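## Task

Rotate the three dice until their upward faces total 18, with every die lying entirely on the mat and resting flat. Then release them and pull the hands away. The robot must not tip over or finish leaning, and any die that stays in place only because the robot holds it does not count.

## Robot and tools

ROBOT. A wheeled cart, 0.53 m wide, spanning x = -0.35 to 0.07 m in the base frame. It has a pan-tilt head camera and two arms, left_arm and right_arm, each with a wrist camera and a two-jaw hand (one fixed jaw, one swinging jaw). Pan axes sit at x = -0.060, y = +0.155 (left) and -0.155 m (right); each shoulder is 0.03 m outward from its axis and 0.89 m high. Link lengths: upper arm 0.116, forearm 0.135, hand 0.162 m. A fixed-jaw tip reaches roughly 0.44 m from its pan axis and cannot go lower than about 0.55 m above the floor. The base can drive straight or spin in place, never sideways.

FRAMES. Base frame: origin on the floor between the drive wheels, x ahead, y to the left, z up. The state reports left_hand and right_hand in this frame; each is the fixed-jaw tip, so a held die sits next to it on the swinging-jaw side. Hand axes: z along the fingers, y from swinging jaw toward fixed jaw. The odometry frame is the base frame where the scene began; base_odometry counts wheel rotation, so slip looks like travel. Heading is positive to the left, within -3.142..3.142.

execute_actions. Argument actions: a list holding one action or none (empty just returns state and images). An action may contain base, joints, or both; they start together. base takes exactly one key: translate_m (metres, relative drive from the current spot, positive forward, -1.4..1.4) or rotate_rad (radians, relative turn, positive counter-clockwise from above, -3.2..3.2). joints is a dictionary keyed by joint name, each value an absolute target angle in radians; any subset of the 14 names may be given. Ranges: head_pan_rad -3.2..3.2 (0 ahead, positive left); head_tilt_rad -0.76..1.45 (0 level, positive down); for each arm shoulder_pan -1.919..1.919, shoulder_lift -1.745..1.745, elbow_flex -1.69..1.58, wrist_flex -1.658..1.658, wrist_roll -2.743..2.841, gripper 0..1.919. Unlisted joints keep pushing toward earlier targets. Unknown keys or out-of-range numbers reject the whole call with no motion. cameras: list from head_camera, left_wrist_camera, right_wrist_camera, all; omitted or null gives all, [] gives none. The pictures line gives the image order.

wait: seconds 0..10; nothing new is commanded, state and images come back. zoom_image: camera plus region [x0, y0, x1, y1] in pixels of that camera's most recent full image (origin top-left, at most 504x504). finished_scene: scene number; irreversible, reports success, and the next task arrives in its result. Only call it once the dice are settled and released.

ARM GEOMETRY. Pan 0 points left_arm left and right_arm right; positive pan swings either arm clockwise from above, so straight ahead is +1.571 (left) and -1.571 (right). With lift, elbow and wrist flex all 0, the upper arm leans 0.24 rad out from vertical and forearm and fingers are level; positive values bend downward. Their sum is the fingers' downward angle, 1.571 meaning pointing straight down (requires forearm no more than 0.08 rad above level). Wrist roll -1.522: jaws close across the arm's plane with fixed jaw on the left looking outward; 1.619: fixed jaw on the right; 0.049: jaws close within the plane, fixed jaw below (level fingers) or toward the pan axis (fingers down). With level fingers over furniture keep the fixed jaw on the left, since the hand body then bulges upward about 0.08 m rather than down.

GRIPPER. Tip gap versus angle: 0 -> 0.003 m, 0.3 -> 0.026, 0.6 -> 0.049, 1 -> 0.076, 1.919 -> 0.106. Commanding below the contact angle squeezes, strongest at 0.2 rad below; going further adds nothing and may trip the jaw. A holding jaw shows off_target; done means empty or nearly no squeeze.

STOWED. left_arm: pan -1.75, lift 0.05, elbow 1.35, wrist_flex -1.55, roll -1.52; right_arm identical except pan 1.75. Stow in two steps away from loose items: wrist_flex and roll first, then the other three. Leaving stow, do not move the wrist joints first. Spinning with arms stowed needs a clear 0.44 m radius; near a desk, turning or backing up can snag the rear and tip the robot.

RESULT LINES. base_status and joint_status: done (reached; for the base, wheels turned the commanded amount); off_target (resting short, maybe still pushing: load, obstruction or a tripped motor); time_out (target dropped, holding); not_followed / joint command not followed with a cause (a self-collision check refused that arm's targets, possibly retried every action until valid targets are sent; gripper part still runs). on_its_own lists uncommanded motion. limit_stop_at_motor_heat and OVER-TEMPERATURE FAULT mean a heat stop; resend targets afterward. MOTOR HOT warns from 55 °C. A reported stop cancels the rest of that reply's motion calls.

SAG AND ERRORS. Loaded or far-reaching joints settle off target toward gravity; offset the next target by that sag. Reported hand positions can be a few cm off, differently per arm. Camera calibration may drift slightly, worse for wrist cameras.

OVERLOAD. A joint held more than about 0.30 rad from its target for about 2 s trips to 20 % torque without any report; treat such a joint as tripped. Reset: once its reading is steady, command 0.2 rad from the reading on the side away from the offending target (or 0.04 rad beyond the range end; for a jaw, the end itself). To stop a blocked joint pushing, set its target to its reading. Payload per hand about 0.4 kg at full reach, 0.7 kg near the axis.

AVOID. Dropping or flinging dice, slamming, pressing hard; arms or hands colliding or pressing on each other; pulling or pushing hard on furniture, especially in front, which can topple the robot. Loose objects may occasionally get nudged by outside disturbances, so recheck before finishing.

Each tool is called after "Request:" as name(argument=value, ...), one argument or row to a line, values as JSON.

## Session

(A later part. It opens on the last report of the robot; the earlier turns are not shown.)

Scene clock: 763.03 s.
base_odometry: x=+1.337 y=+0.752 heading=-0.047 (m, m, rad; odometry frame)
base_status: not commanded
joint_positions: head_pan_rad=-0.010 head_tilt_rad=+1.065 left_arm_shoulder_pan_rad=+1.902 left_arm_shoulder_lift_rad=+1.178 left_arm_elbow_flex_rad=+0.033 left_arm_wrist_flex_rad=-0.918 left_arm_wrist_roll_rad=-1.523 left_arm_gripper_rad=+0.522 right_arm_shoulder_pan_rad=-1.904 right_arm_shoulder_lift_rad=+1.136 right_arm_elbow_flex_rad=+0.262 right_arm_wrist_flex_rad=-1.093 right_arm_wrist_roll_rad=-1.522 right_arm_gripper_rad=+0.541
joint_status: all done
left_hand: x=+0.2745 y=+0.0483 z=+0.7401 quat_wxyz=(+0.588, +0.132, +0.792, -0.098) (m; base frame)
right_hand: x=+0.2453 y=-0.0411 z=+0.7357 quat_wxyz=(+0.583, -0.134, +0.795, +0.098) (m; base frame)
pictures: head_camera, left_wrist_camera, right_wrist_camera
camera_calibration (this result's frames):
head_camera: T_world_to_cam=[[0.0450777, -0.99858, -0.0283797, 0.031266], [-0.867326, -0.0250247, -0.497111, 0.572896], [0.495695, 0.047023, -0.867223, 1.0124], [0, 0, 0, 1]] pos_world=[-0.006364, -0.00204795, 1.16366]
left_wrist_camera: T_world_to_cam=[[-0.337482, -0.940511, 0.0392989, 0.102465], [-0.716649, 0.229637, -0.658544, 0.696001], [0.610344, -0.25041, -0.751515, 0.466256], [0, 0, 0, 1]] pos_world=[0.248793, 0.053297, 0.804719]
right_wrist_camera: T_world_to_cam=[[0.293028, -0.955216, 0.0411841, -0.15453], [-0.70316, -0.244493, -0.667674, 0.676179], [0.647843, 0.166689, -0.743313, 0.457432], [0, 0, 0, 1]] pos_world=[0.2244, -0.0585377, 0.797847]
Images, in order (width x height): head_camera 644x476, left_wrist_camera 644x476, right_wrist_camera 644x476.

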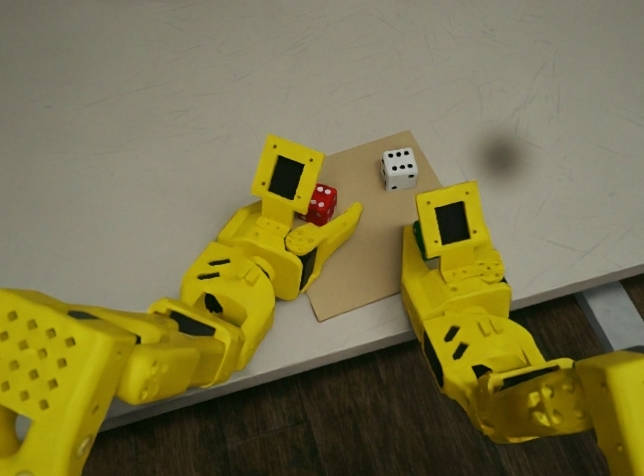

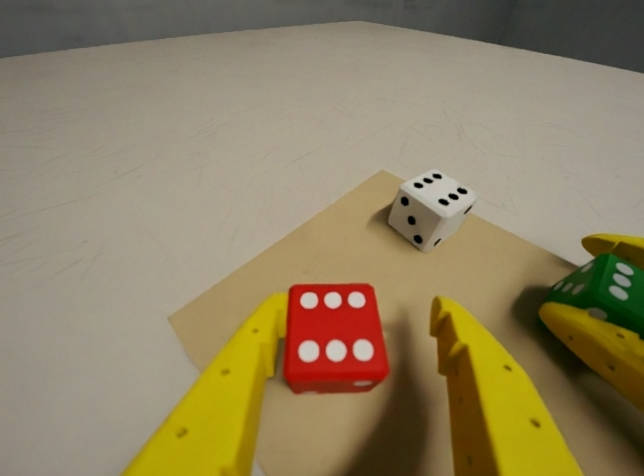

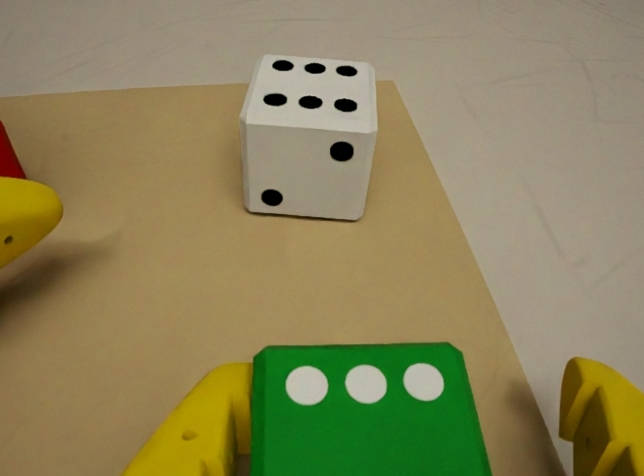

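Request:
execute_actions(
  actions=[
    {"base":{"translate_m":-0.06},"joints":{"left_arm_shoulder_pan_rad":1.86,"left_arm_shoulder_lift_rad":0.5,"left_arm_wrist_flex_rad":-1.2,"right_arm_shoulder_lift_rad":0.5,"right_arm_wrist_flex_rad":-1.35}},
  ],
)

Scene clock: 775.53 s.
base_odometry: x=+1.277 y=+0.755 heading=-0.051 (m, m, rad; odometry frame)
base_status: done
joint_positions: head_pan_rad=-0.010 head_tilt_rad=+1.065 left_arm_shoulder_pan_rad=+1.866 left_arm_shoulder_lift_rad=+0.559 left_arm_elbow_flex_rad=+0.033 left_arm_wrist_flex_rad=-1.189 left_arm_wrist_roll_rad=-1.523 left_arm_gripper_rad=+0.523 right_arm_shoulder_pan_rad=-1.904 right_arm_shoulder_lift_rad=+0.560 right_arm_elbow_flex_rad=+0.264 right_arm_wrist_flex_rad=-1.337 right_arm_wrist_roll_rad=-1.522 right_arm_gripper_rad=+0.542
joint_status: all done
left_hand: x=+0.2881 y=+0.0571 z=+0.9939 quat_wxyz=(+0.874, +0.069, +0.463, -0.130) (m; base frame)
right_hand: x=+0.2676 y=-0.0334 z=+0.9576 quat_wxyz=(+0.851, -0.084, +0.498, +0.143) (m; base frame)
pictures: head_camera, left_wrist_camera, right_wrist_camera
camera_calibration (this result's frames):
head_camera: T_world_to_cam=[[0.0450838, -0.99858, -0.0283777, 0.031264], [-0.867308, -0.0250293, -0.497143, 0.572933], [0.495726, 0.0470252, -0.867205, 1.01238], [0, 0, 0, 1]] pos_world=[-0.00636445, -0.00204773, 1.16366]
left_wrist_camera: T_world_to_cam=[[-0.328441, -0.944421, 0.0139761, 0.128151], [0.0331916, -0.0263283, -0.999102, 1.00789], [0.943941, -0.327683, 0.0399942, -0.227436], [0, 0, 0, 1]] pos_world=[0.223323, 0.0730378, 1.01429]
right_wrist_camera: T_world_to_cam=[[0.275287, -0.96136, 0.00215546, -0.120908], [-0.0205732, -0.00813271, -0.999755, 0.985159], [0.961142, 0.275175, -0.0220171, -0.164358], [0, 0, 0, 1]] pos_world=[0.211523, -0.0629964, 0.98156]
Images, in order (width x height): head_camera 644x476, left_wrist_camera 644x476, right_wrist_camera 644x476.

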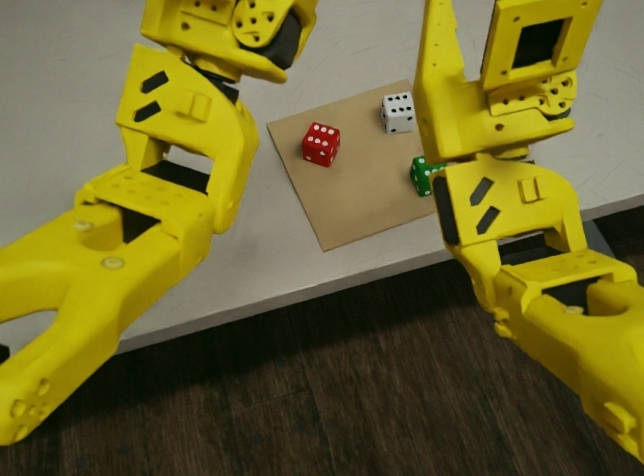

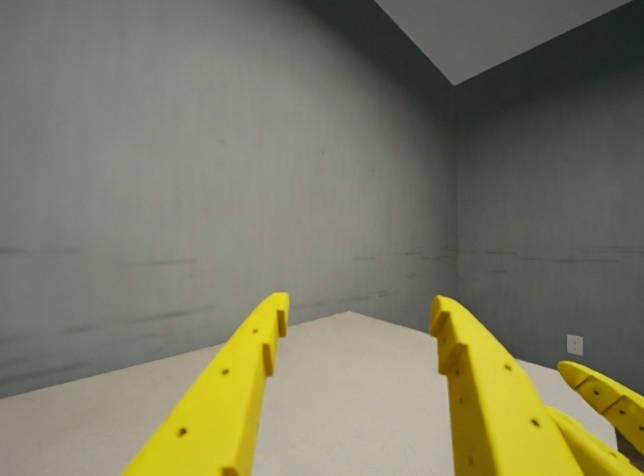

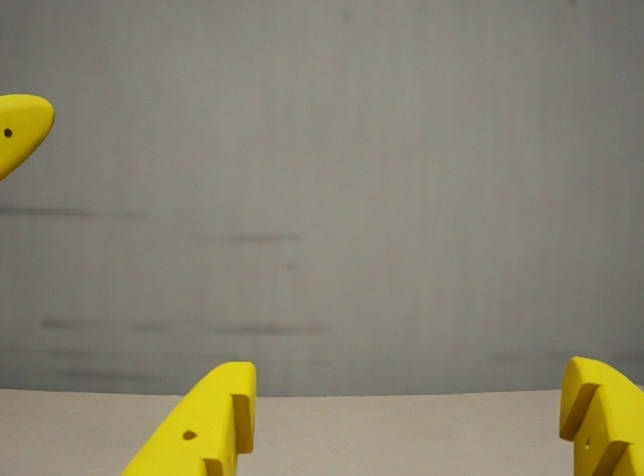

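Request:
zoom_image(
  camera="head_camera",
  region=[255, 70, 465, 260],
)

Region (255, 70, 465, 260) of head_camera's 644x476 image, scaled by 2.400; it fills the top 456 rows of this view, and the rest is white.

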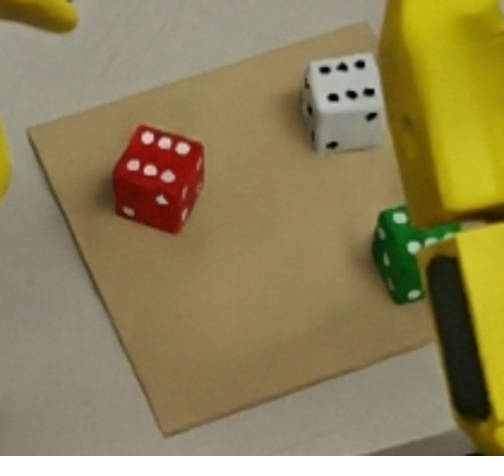

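Request:
finished_scene(
  scene=2,
)

The scene is finished: the task was done.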